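# Put sharpener in green box and close lid

## Task

Place the pencil sharpener into the green box (releasing it is fine once some part of it is inside), then shut that box using the lid that belongs to it. Nothing may count on the robot to stay in place at the end. Finally open the gripper and move the arm away.

## Robot and tools

Robot: a single seven-joint arm with a two-finger parallel gripper. Joints from base outward are waist, shoulder, upper arm roll, elbow, forearm roll, wrist pitch and wrist roll. Each has a range in rad (waist, both rolls and wrist roll -6.283 to 6.283; shoulder -2.250 to 2.250; elbow -2.580 to 2.580; wrist pitch -2.100 to 2.100) and a load limit in N m (48 for the first four, 30.2 for the last three). A carried object's weight adds to the load.

Scene frame: the origin sits on the table surface under the arm base, +z is up, and +y lies to the left when facing along +x. The base may be slightly tilted. Each result reports end_effector_position (metres) and end_effector_quat_wxyz in this frame. The reported point is midway between the closed finger pads. Closed fingertips stick out about 19 mm past it, open ones about 6 mm. Reported position can be a little off, more so far from the base.

Gripper axes: fingers point along the gripper's +z, and they close and open along its y.

A row is 9 numbers, each in [-1, 1], in this order: dx, dy, dz, rx, ry, rz, position, force_limit, speed.
- dx, dy, dz, rx, ry, rz: an offset, not a pose. It is expressed in the gripper's own axes and measured from the gripper's pose at the start of the action. rx, ry, rz form a single rotation vector. Scale: 1.0 is 0.6 m or 180 degrees.
- position: +1 is fully open (85 mm). About -0.8 brings the pads together. -1 closes until something blocks the fingers.
- force_limit: caps the force per pad. On a 40 mm object closed slowly it is roughly 20 N at -1, 128 N at 0 and 235 N at +1. Tiny or thin items get less.
- speed: rate of finger gap change, about 20 mm/s at -1, 85 at 0 and 150 at +1. Faster closing adds a few newtons of grip.

Tools:
- execute_actions(actions): a list of actions run in order. Each action is a table of up to 15 rows, one row per 1/30 s control step, 15 steps in all. If there are fewer rows, the final row is held. Every row is an offset from the pose at the action's start, not from the previous row. In a call's first action, that start is the last pose reported in this scene. An empty list simply returns the state and images.
- move(target, speed, blocking): target is one 9-number row. Its offset is taken from the last reported pose and the gripper goes along a straight path toward it. The finger values are sent at the start. speed is top path speed in m/s, 0.002 to 0.5 (default 0.25); rotation is capped at twice that in rad/s. A path lasts 0.5 to 10 s and halts at 10 s even if short. The path does not avoid obstacles, and the real gripper can lag, drift or overshoot speed, especially near full reach. Contact is harder with faster moves and with targets set deeper past the contact. blocking=false returns after 0.5 s while motion continues. Until a result shows the move has ended, other moves and action rows are refused, so call wait or stop first. The result adds a "move:" line. It gives the ending (done means at rest near target; otherwise off_target, moving, held or fault), which limits acted, and the remaining distance. paced means the sent pose was clipped. held means a safety check blocked steps; the arm can then jump faster than speed.
- wait(seconds): 0 to 10; the arm keeps its last command, and a running move continues. The wait returns early if the move ends.
- stop(): brakes a running move; it needs stopping distance. Fingers are not stopped.
- zoom_image(camera, region): a closer look at the latest image from cam_head_left, cam_head_right, cam_high, cam_low or cam_wrist (each 672x504). region is [x0, y0, x1, y1] in pixels from the top-left, at most 504 by 504.
- finished_scene(scene): give the current scene number once the goal holds by itself. It cannot be undone, and its result reports success and the next task. Answering without any tool call ends everything.

Motion rules: each control step, the commanded pose is limited to within 70 mm and 16 degrees of the measured pose. Damped inverse kinematics favours position over orientation. A far target may need several actions, since after an action the arm only goes as far as the last clipped pose. "Hand target" shows the pose now being driven to. "pose unreachable" means the clearance check altered or refused the command; the mount under the base counts as arm. The elbow will not straighten fully. After big moves the arm may still be short of the target.

Gripping: send position -1 and keep sending it, then confirm object_status is 2. The codes are: 0 moving; 1 blocked while opening; 2 blocked while closing; 3 reached the request or the pads met (a small item may still be held). Any new position value resets the status to 0 briefly. Fingers stay put until position changes by at least 0.01, and only then do new force_limit or speed values apply. To lower the grip force, open first. If a grip slips, the fingers re-close by themselves, except after a force_limit -1 grip, where the status stays 2 even if the object is gone. position_measured is in counts: 3 is open, about 78 is 60 mm, 130 is 40 mm, 180 is 20 mm and 230 is pads touching. Closing pushes the fingertips about 13 mm farther out, so keep that gap above surfaces.

Hazards: if contact torque reaches a joint's load limit, the arm halts for 10 s and the rest of the call is dropped. Holding loads heats motors; MOTOR HOT appears from 60 °C, and at 75 °C an OVER-TEMPERATURE FAULT lets the arm sag. Brief external tugs on held parts or pushes on loose items can occur. The robot keeps moving under its last command while you deliberate. Avoid drops, slams, hard impacts and heavy pushing, and never knock anything off the table. Prefer quick, smooth motion with little effort.

Each tool is called after "Emit:" as name(argument=value, ...), one argument or row to a line, values as JSON.

## Session

Emit:
execute_actions(
  actions=[],
)

Scene clock: 0.00 s.
end_effector_position=(+0.0003, +0.3494, +0.3166) position_measured=3 object_status=3 end_effector_quat_wxyz=(-0.323, +0.515, +0.778, +0.157)
Joint positions: [-2.222  0.85   0.354  2.337 -1.069 -0.2   -0.505]
Joint velocities: [ 0.    -0.002 -0.    -0.     0.     0.     0.001]
Hand target: +0.000, +0.349, +0.317; -0.323, +0.515, +0.778, +0.157

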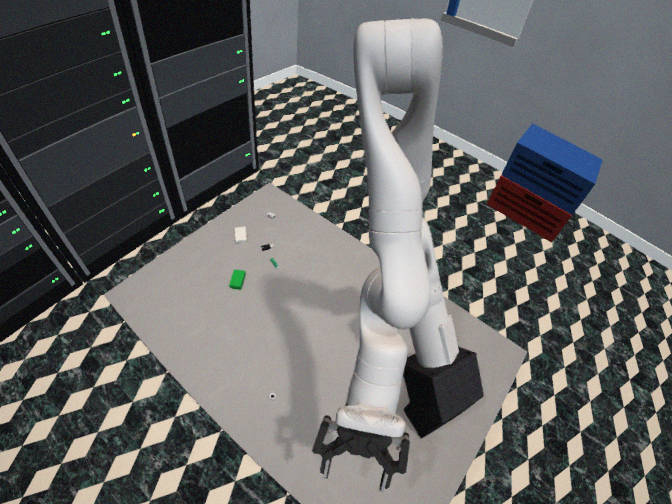

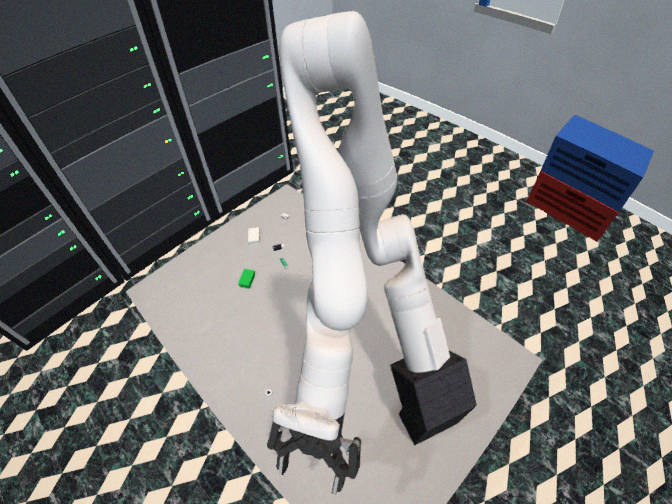

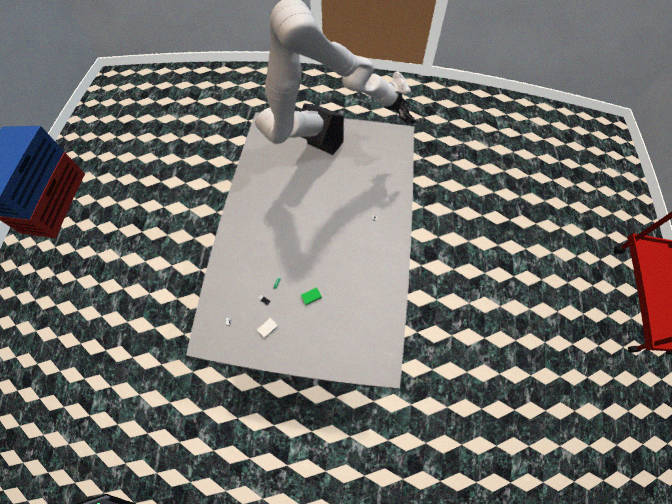

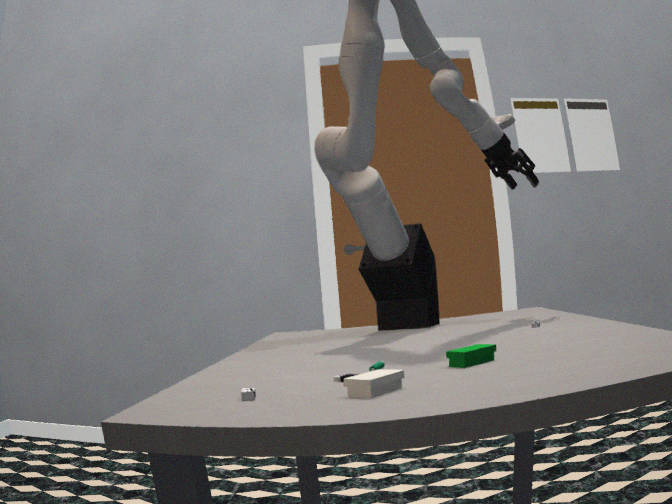

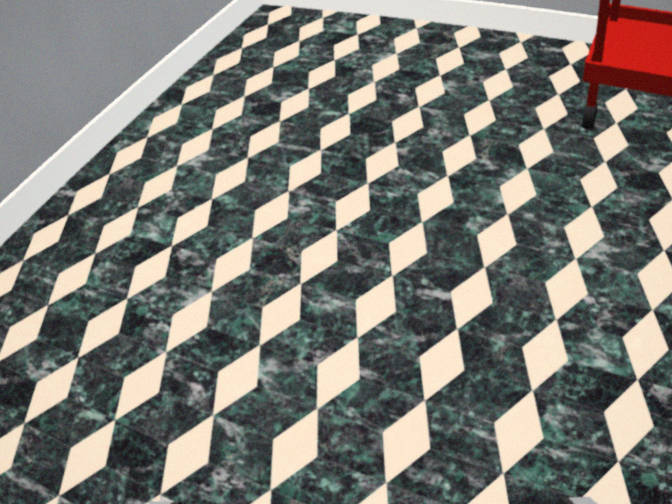

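Emit:
zoom_image(
  camera="cam_high",
  region=[180, 100, 430, 390],
)

Emit:
zoom_image(
  camera="cam_low",
  region=[200, 300, 600, 420],
)

Region (180, 100, 430, 390) of cam_high's 672x504 image, scaled by 1.738, with more detail than that image has; it fills the left 434 columns of this view, and the rest is white.

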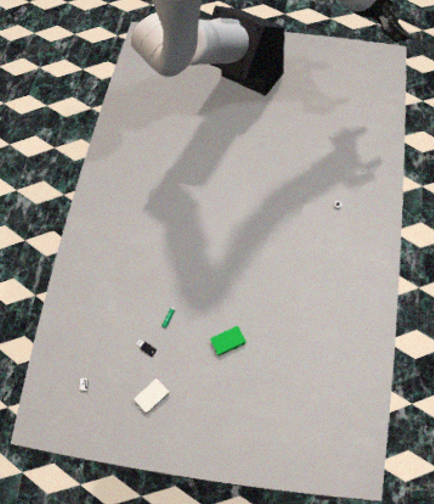

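Region (200, 300, 600, 420) of cam_low's 672x504 image, scaled by 1.260, with more detail than that image has; it fills the top 151 rows of this view, and the rest is white.

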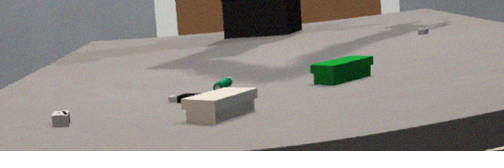

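Emit:
move(
  target=[-0.52,0.39,-0.515,-0.031,-0.232,0,1,0,0],
)

Scene clock: 12.23 s.
end_effector_position=(+0.3986, +0.0526, +0.3182) position_measured=3 object_status=3 end_effector_quat_wxyz=(-0.001, +0.552, +0.834, +0.002)
Joint positions: [-2.632  0.842  2.173  2.237 -0.005  0.946 -0.191]
Joint velocities: [-0.    -0.003  0.002 -0.002 -0.001  0.002  0.002]
Hand target: +0.399, +0.053, +0.318; -0.001, +0.552, +0.834, +0.002
Off the commanded pose: 0.002 m, 0 deg.
move: done; limits=paced

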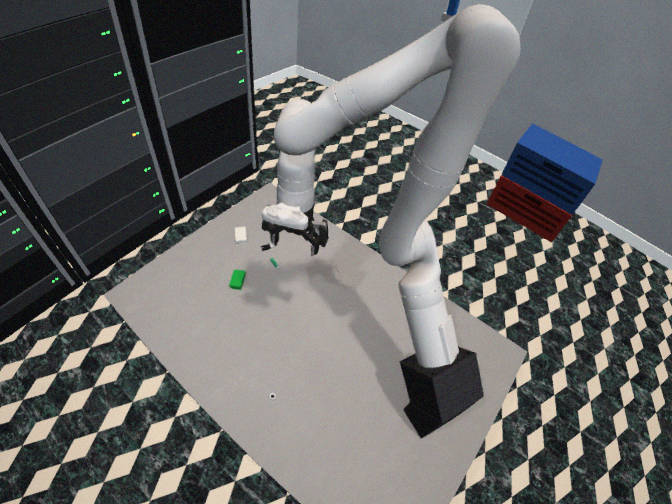

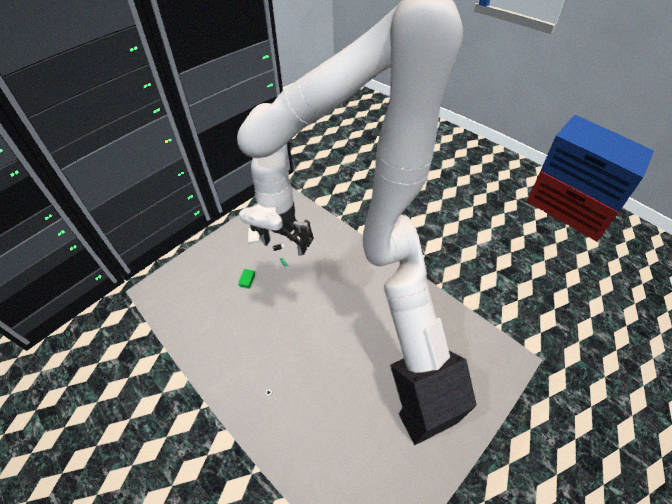

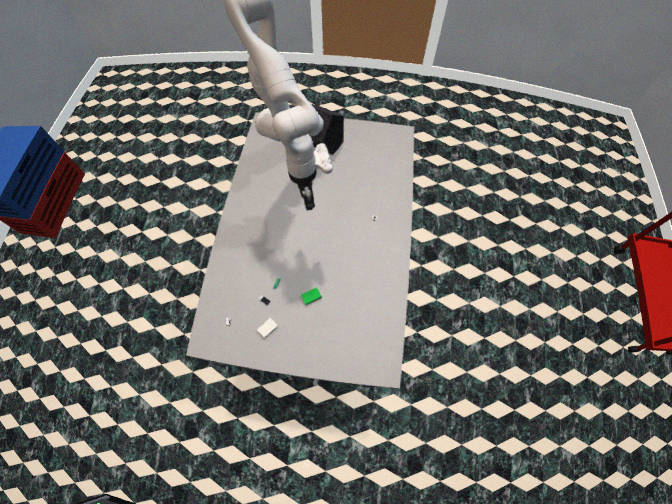

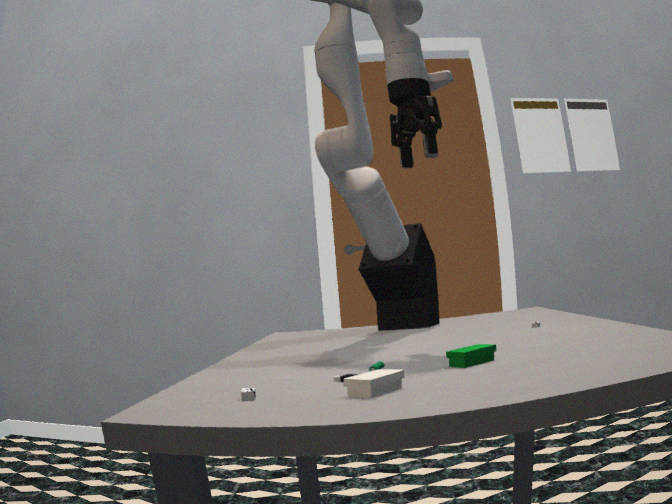

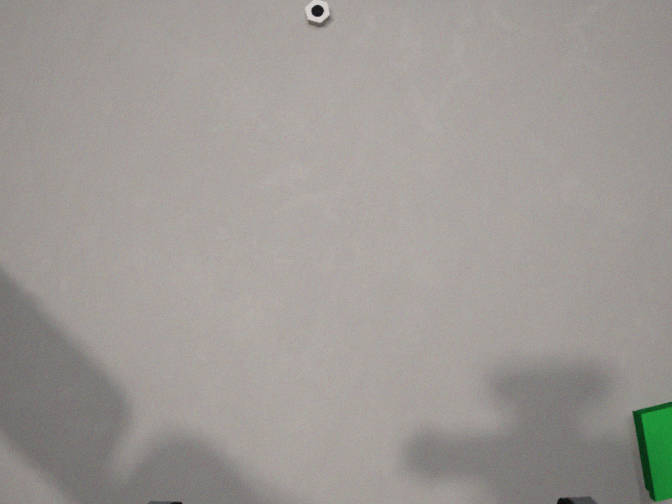

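Emit:
move(
  target=[-0.1,0.45,0,0,0,0,1,0,0],
)

Scene clock: 16.70 s.
end_effector_position=(+0.6703, +0.1041, +0.3187) position_measured=3 object_status=3 end_effector_quat_wxyz=(-0.000, +0.551, +0.834, +0.002)
Joint positions: [-1.853  0.502  1.684  1.43   0.095  1.185 -0.066]
Joint velocities: [ 0.006  0.    -0.002 -0.001 -0.    -0.     0.001]
Hand target: +0.670, +0.104, +0.319; -0.000, +0.551, +0.834, +0.002
Off the commanded pose: 0.001 m, 0 deg.
move: done

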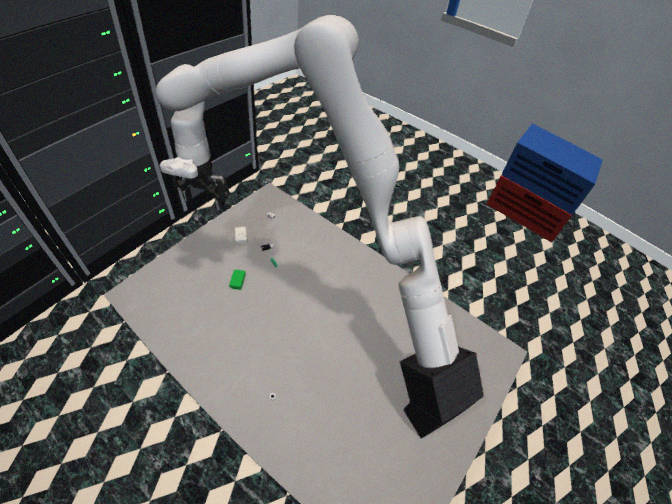

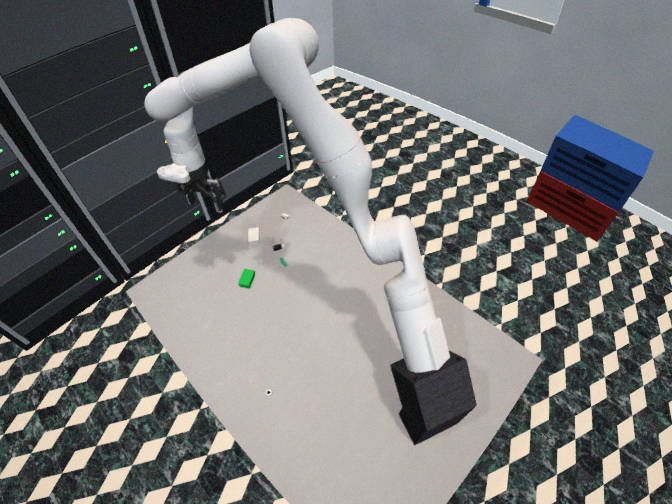

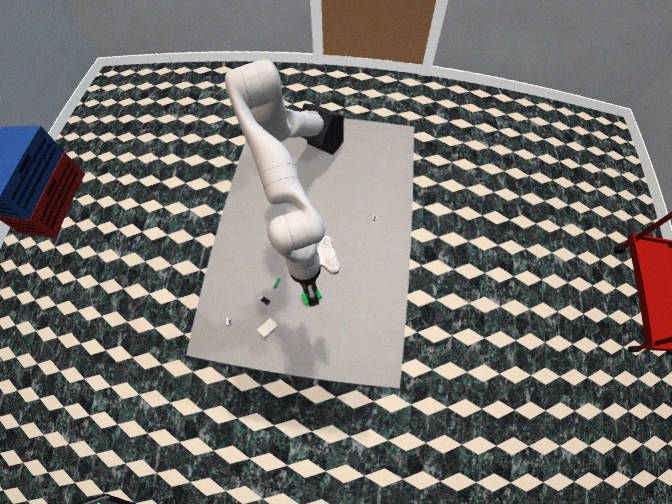

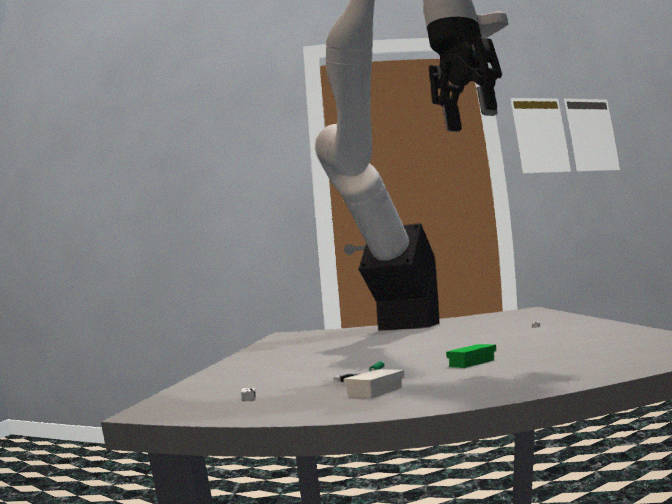

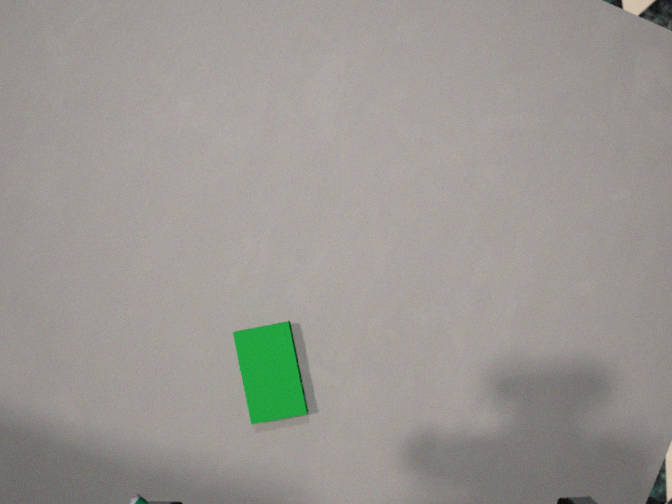

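Emit:
move(
  target=[0,-0.112,0.3,0,0,-0.055,1,0,0],
)

Scene clock: 23.63 s.
end_effector_position=(+0.6091, +0.0776, +0.1386) position_measured=3 object_status=3 end_effector_quat_wxyz=(+0.000, +0.478, +0.879, +0.002)
Joint positions: [-1.545  0.503  1.447  1.879  0.127  0.588  0.064]
Joint velocities: [ 0.005  0.001 -0.002 -0.    -0.001  0.     0.001]
Hand target: +0.609, +0.077, +0.138; +0.000, +0.478, +0.879, +0.001
Off the commanded pose: 0.001 m, 0 deg.
move: done

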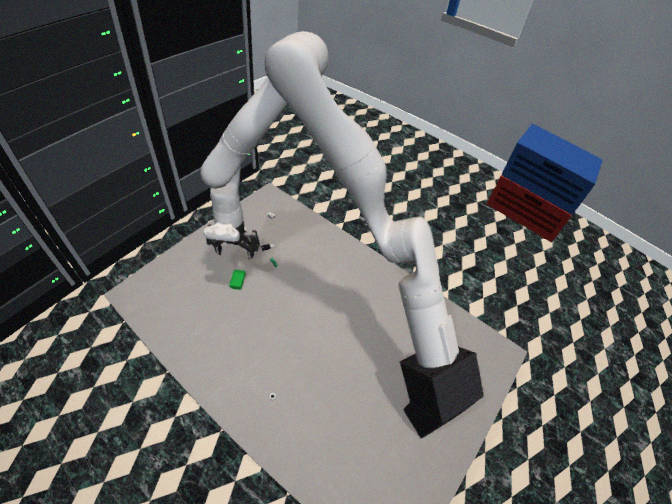

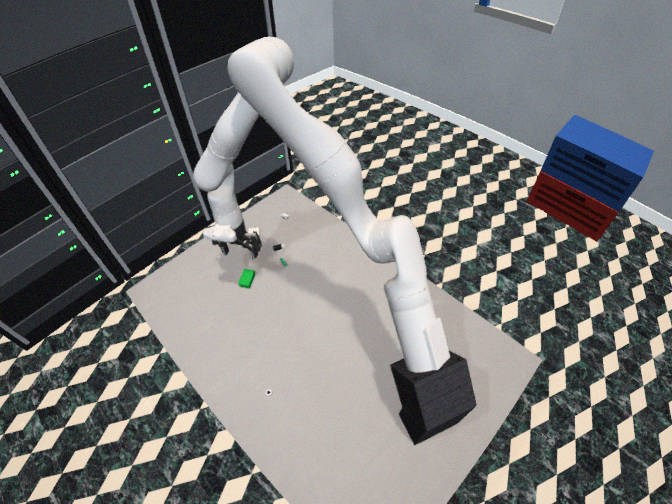

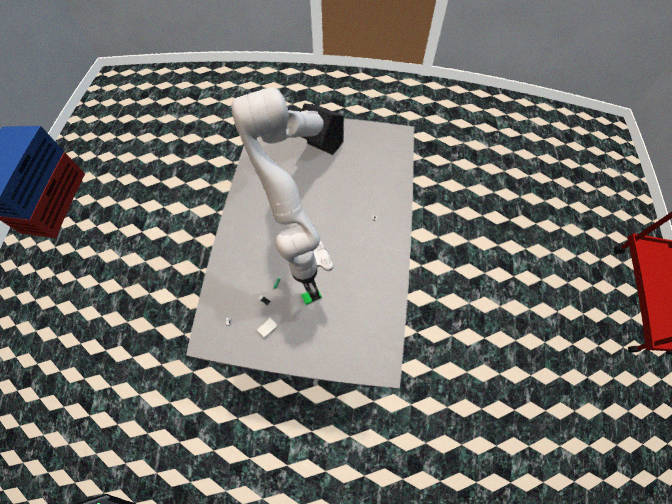

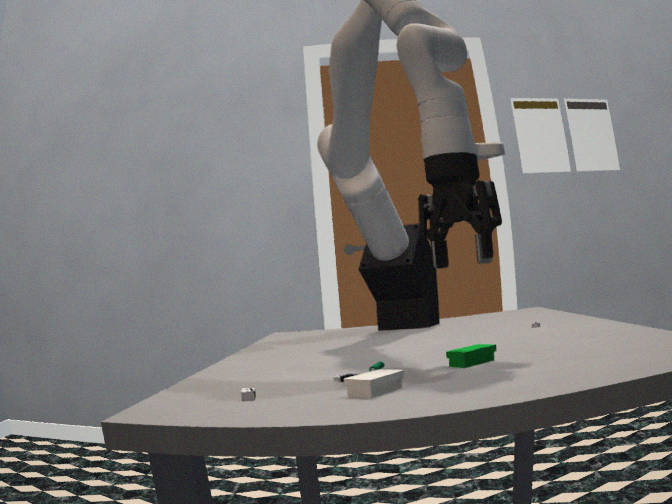

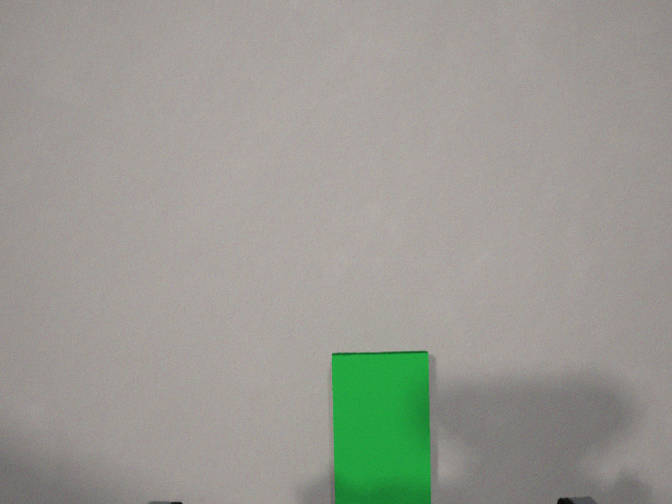

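Emit:
move(
  target=[0,0.01,0.115,0,0,0,1,0,0],
  speed=0.12,
)

Scene clock: 30.10 s.
end_effector_position=(+0.6143, +0.0811, +0.0696) position_measured=3 object_status=3 end_effector_quat_wxyz=(+0.001, +0.477, +0.879, +0.002)
Joint positions: [-1.256  0.572  1.233  1.869  0.058  0.436  0.119]
Joint velocities: [ 0.004  0.002  0.     0.    -0.     0.001 -0.003]
Hand target: +0.614, +0.081, +0.070; +0.001, +0.477, +0.879, +0.001
Off the commanded pose: 0.000 m, 0 deg.
move: done

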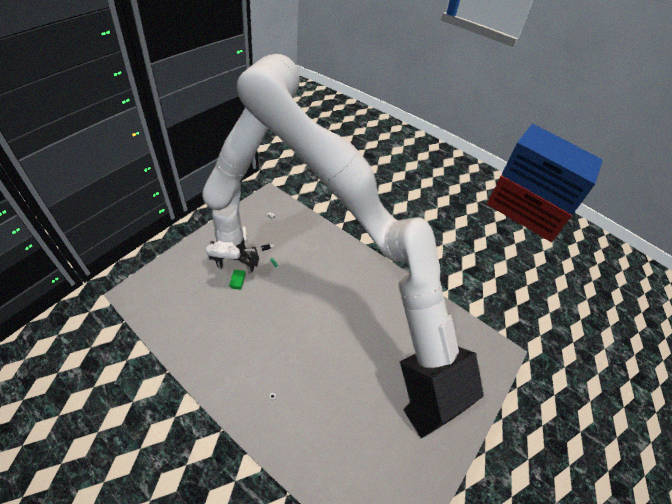

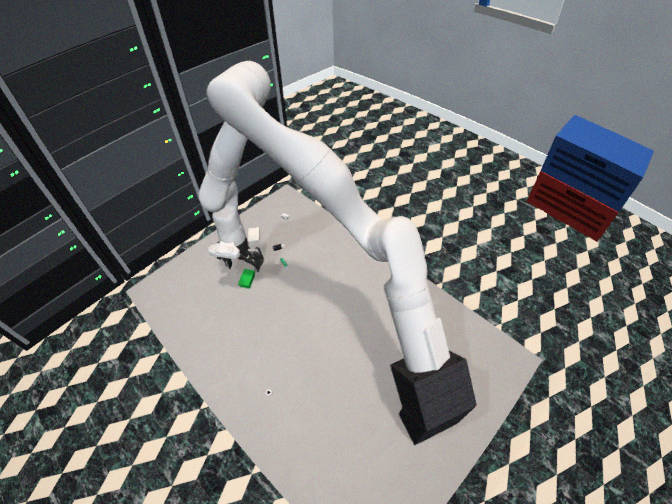

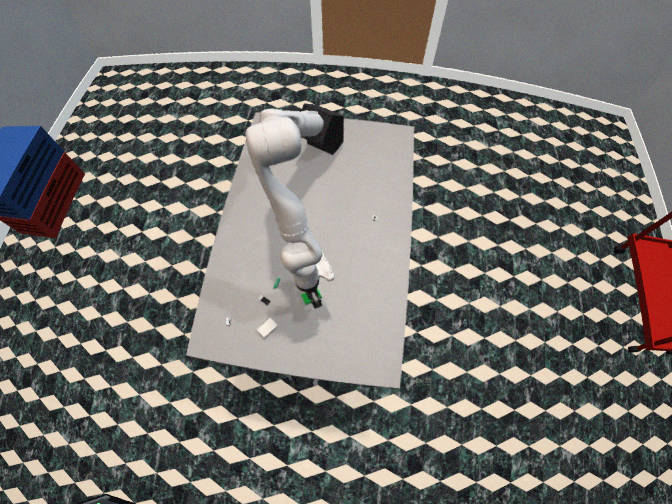

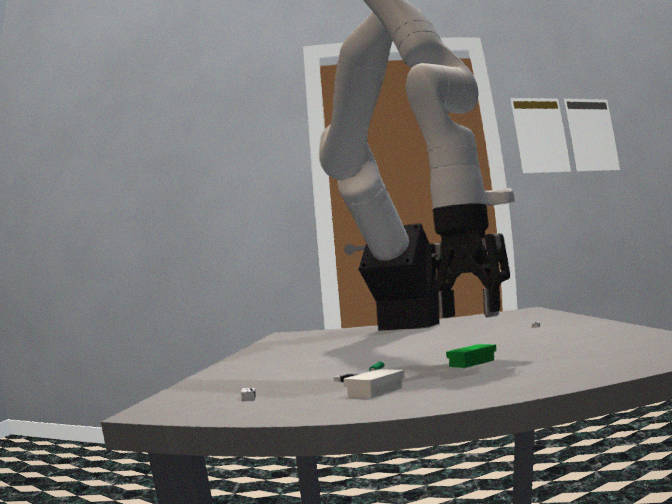

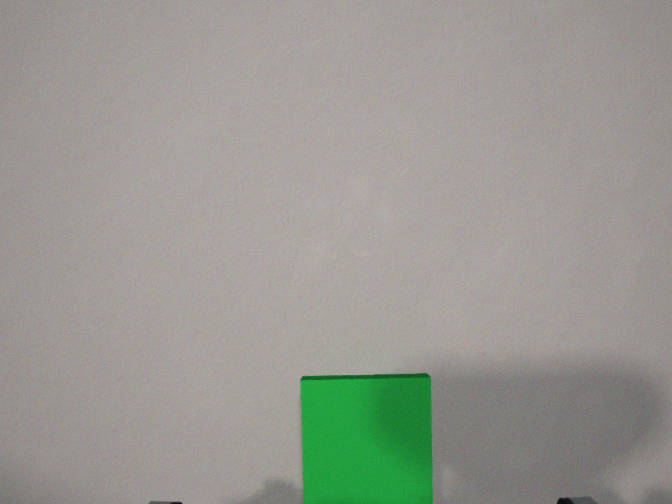

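Emit:
move(
  target=[0,0,0.06,0,0,0,1,0,0],
  speed=0.06,
)

Emit:
zoom_image(
  camera="cam_low",
  region=[400, 280, 560, 400],
)

Emit:
zoom_image(
  camera="cam_head_left",
  region=[180, 220, 300, 310],
)

Scene clock: 38.17 s.
end_effector_position=(+0.6144, +0.0816, +0.0339) position_measured=3 object_status=3 end_effector_quat_wxyz=(+0.001, +0.477, +0.879, +0.002)
Joint positions: [-1.127  0.614  1.135  1.86   0.026  0.361  0.145]
Joint velocities: [ 0.011  0.003 -0.    -0.002 -0.001 -0.002  0.002]
Hand target: +0.614, +0.081, +0.034; +0.001, +0.477, +0.879, +0.001
Off the commanded pose: 0.001 m, 0 deg.
move: done

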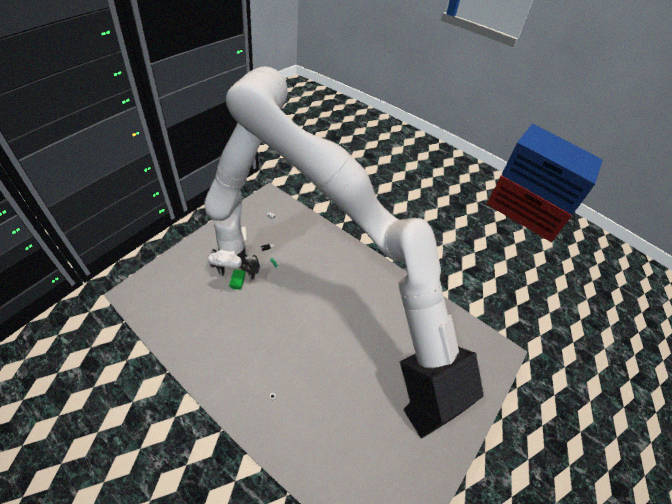

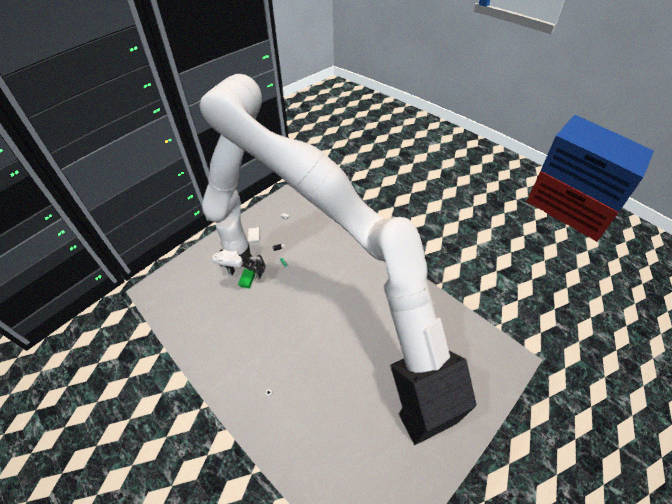

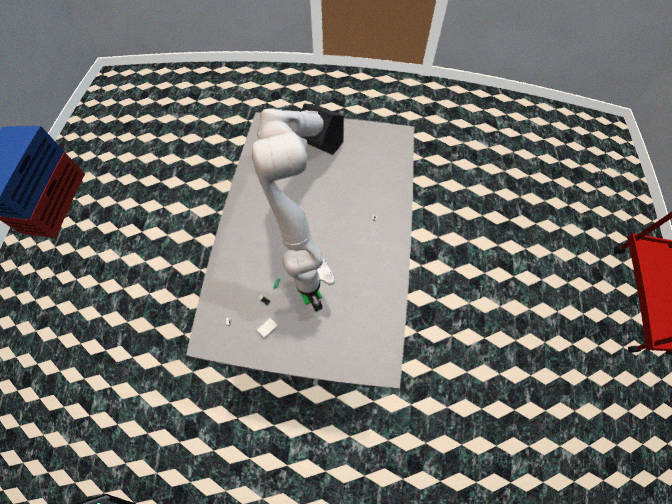

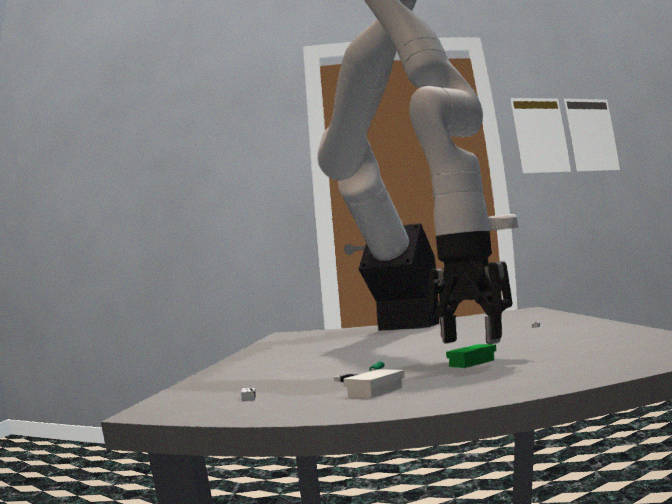

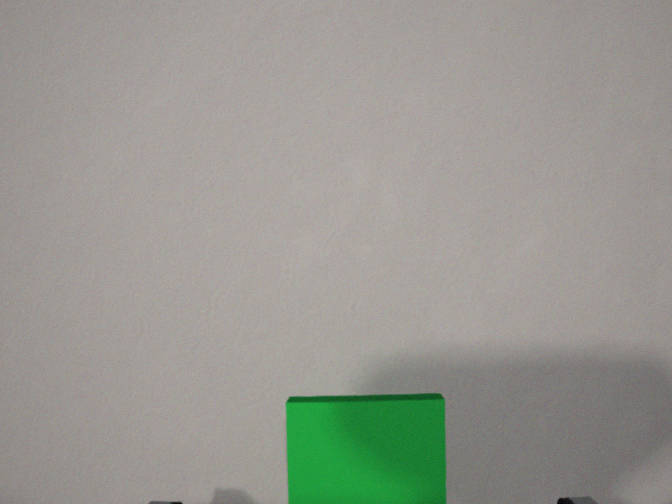

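Region (400, 280, 560, 400) of cam_low's 672x504 image, scaled by 3.150, with more detail than that image has; it fills the top 378 rows of this view, and the rest is white.

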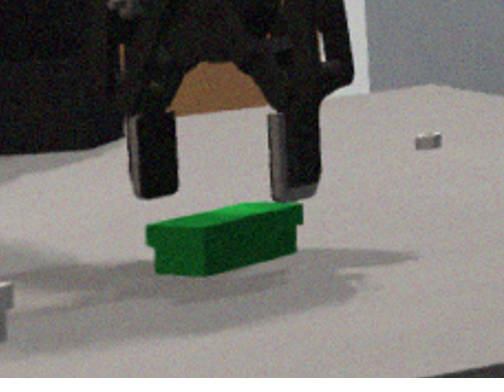

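Region (180, 220, 300, 310) of cam_head_left's 672x504 image, scaled by 4.200, with more detail than that image has; it fills the top 378 rows of this view, and the rest is white.

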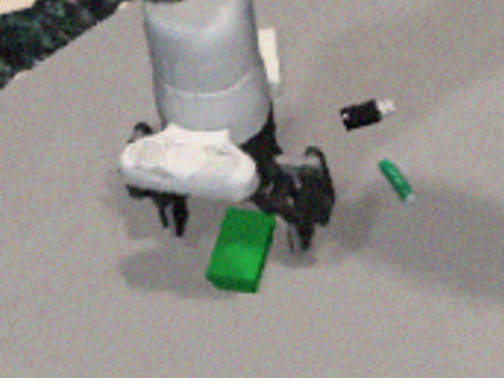

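Emit:
move(
  target=[0,0,0.04,0,0,0,1,0,0],
  speed=0.04,
)

Emit:
zoom_image(
  camera="cam_low",
  region=[400, 280, 560, 400],
)

Scene clock: 43.87 s.
end_effector_position=(+0.6145, +0.0821, +0.0102) position_measured=3 object_status=3 end_effector_quat_wxyz=(+0.001, +0.477, +0.879, +0.002)
Joint positions: [-1.046  0.644  1.073  1.848  0.009  0.316  0.159]
Joint velocities: [ 0.009  0.003  0.001  0.    -0.001 -0.     0.001]
Hand target: +0.614, +0.082, +0.010; +0.001, +0.477, +0.879, +0.002
Off the commanded pose: 0.000 m, 0 deg.
move: done

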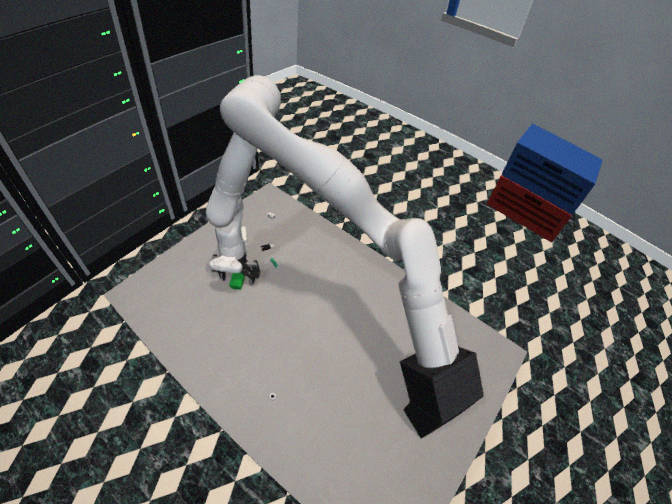

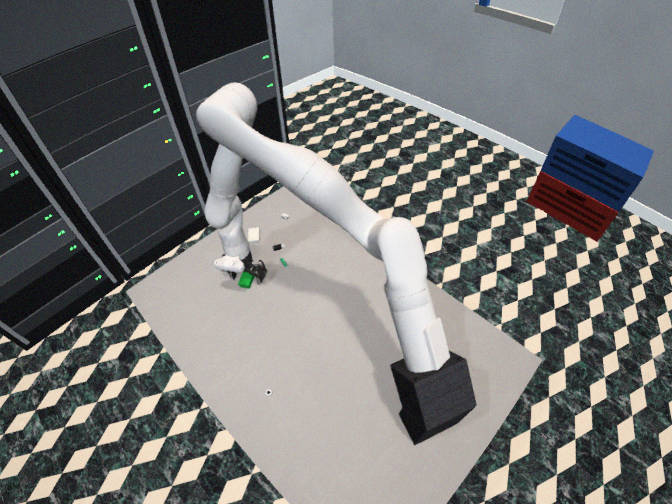

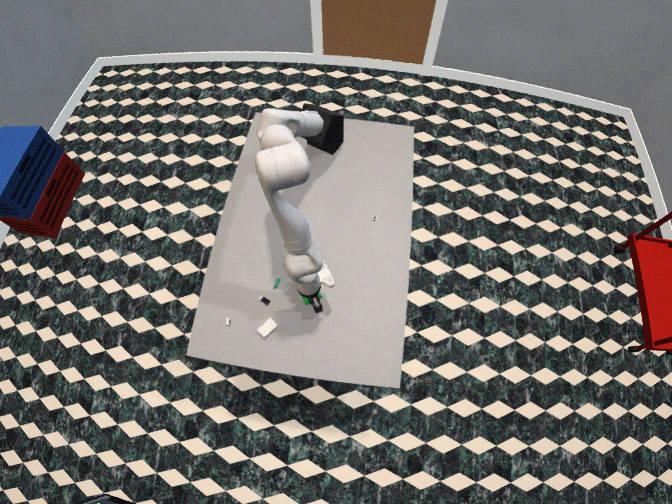

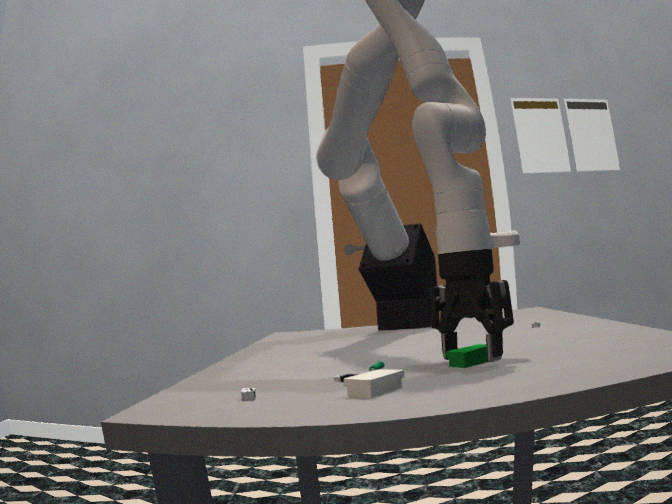

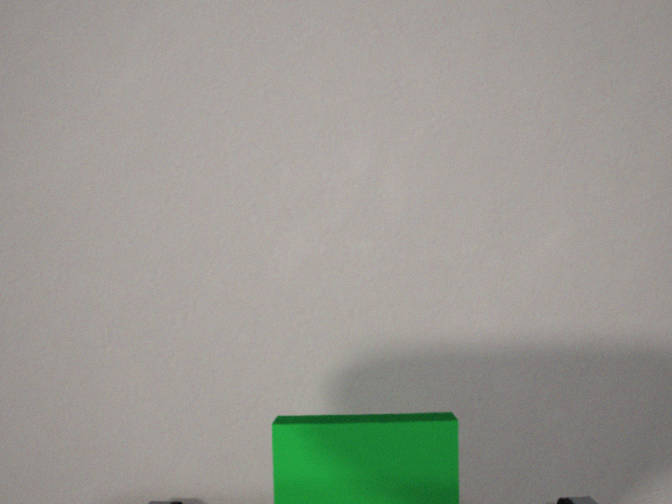

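Region (400, 280, 560, 400) of cam_low's 672x504 image, scaled by 3.150, with more detail than that image has; it fills the top 378 rows of this view, and the rest is white.

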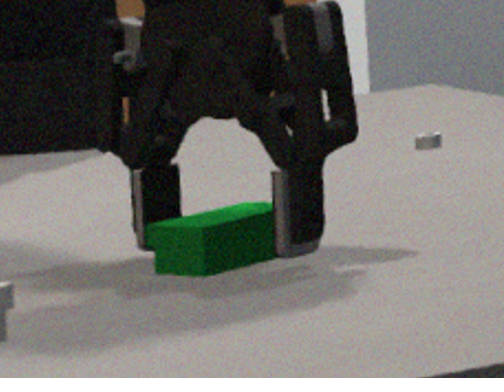

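Emit:
execute_actions(
  actions=[
    [[0,0,-0.017,0,0,0,1,0,0]],
    [[0,0,0,0,0,0,-1,-0.6,-0.5]],
    [[0,0,0,0,0,0,-1,-0.6,-0.5]],
    [[0,0,0,0,0,0,-1,-0.6,-0.5]],
    [[0,0,0,0,0,0,-1,-0.6,-0.5]],
  ],
)

Emit:
move(
  target=[0,0,-0.08,0,0,0,-1,-0.6,-0.5],
  speed=0.05,
)

Scene clock: 55.40 s.
end_effector_position=(+0.6145, +0.0820, +0.0205) position_measured=139 object_status=2 end_effector_quat_wxyz=(+0.001, +0.477, +0.879, +0.002)
Joint positions: [-1.081  0.63   1.099  1.853  0.016  0.335  0.153]
Joint velocities: [ 0.     0.001 -0.    -0.001  0.    -0.     0.001]
Hand target: +0.614, +0.082, +0.020; +0.001, +0.477, +0.879, +0.002
Off the commanded pose: 0.000 m, 0 deg.

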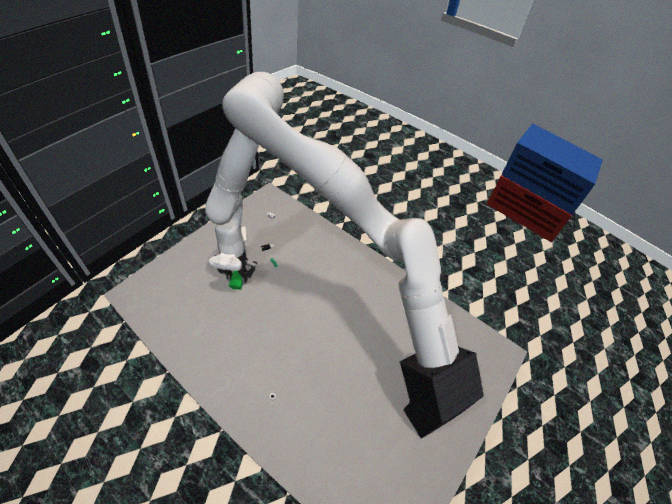

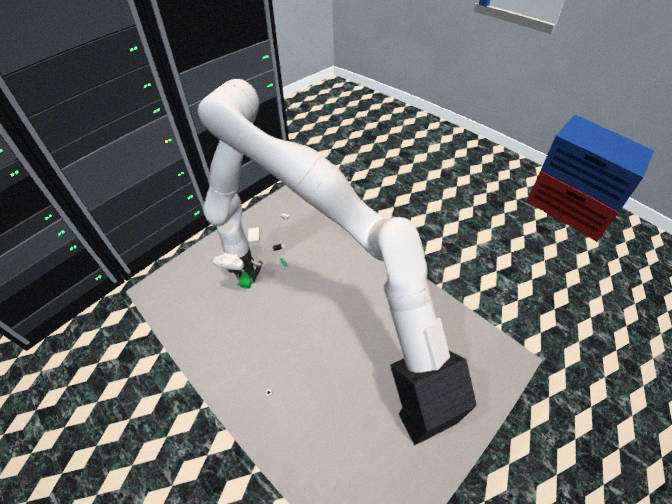

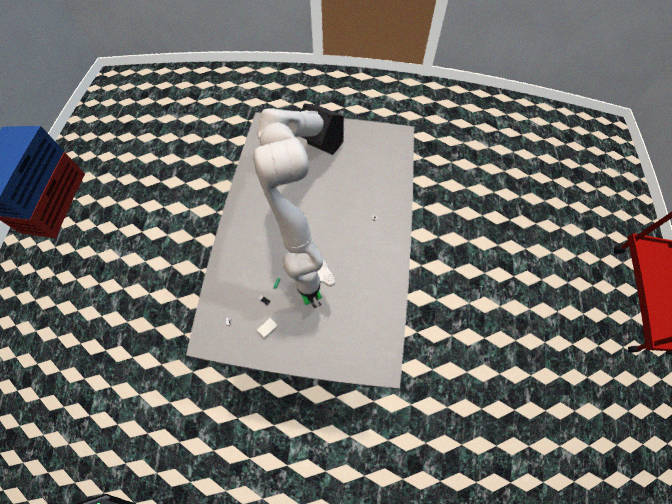

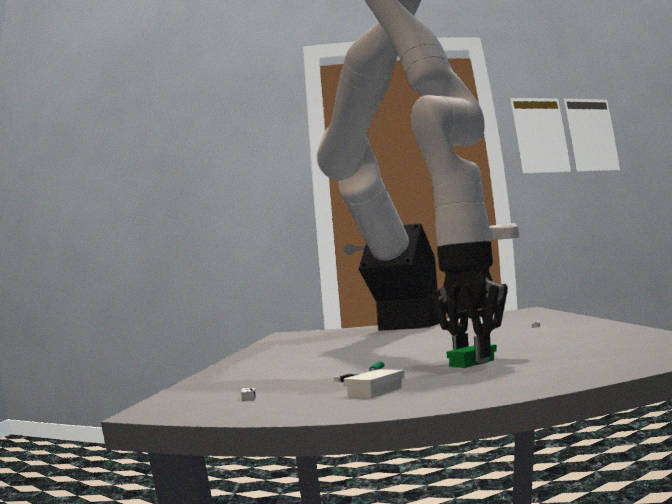

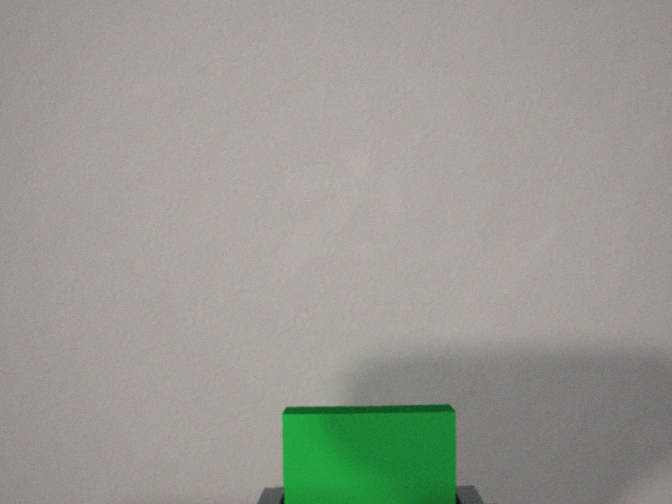

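Scene clock: 56.67 s.
end_effector_position=(+0.6143, +0.0815, +0.0682) position_measured=139 object_status=2 end_effector_quat_wxyz=(+0.001, +0.477, +0.879, +0.002)
Joint positions: [-1.251  0.573  1.228  1.869  0.057  0.432  0.12 ]
Joint velocities: [-0.01  -0.003 -0.001  0.     0.001 -0.     0.   ]
Hand target: +0.614, +0.082, +0.069; +0.000, +0.477, +0.879, +0.002
Off the commanded pose: 0.000 m, 0 deg.
move: done

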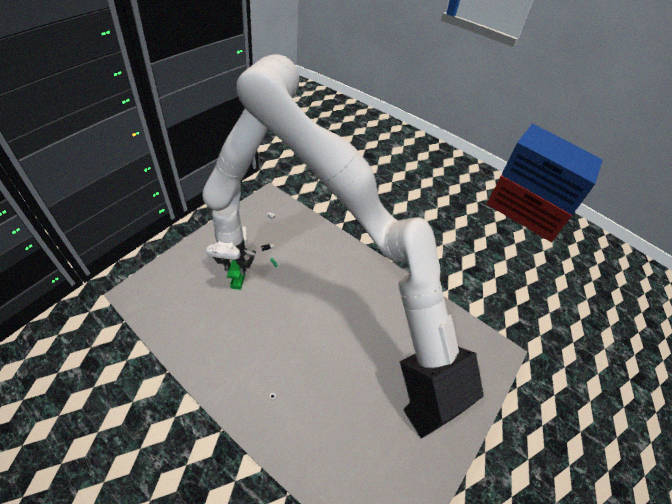

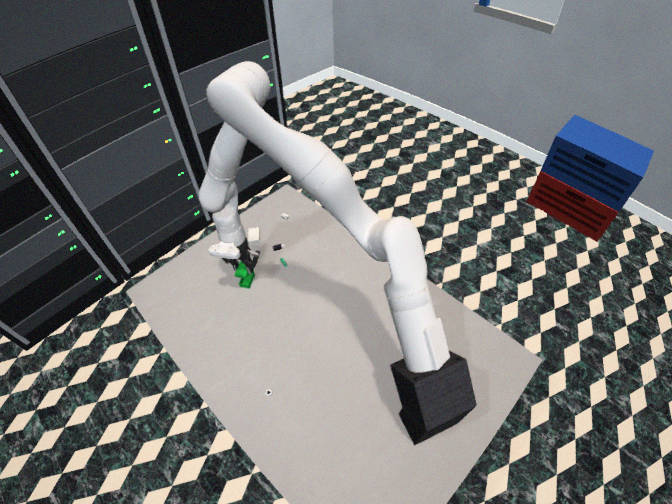

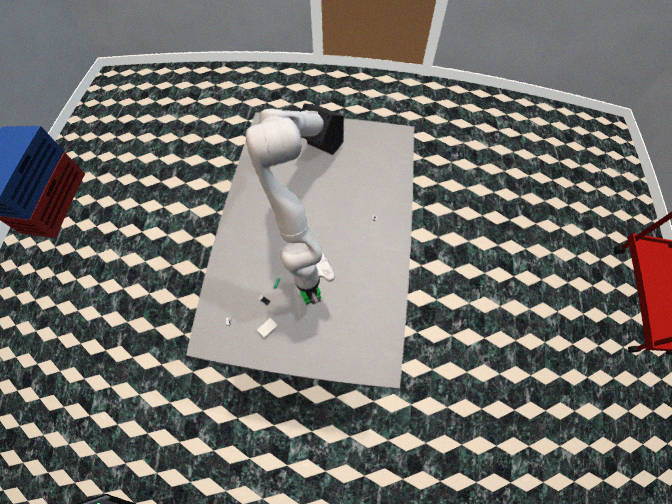

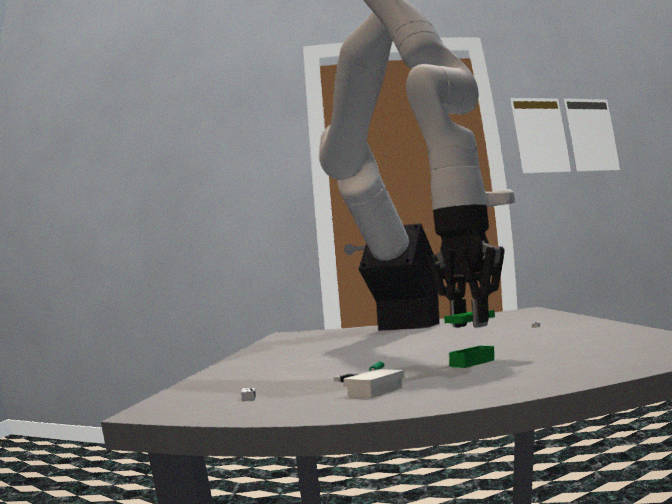

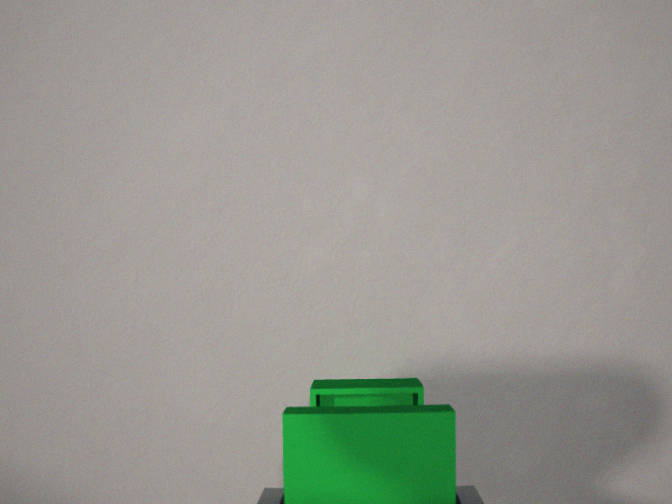

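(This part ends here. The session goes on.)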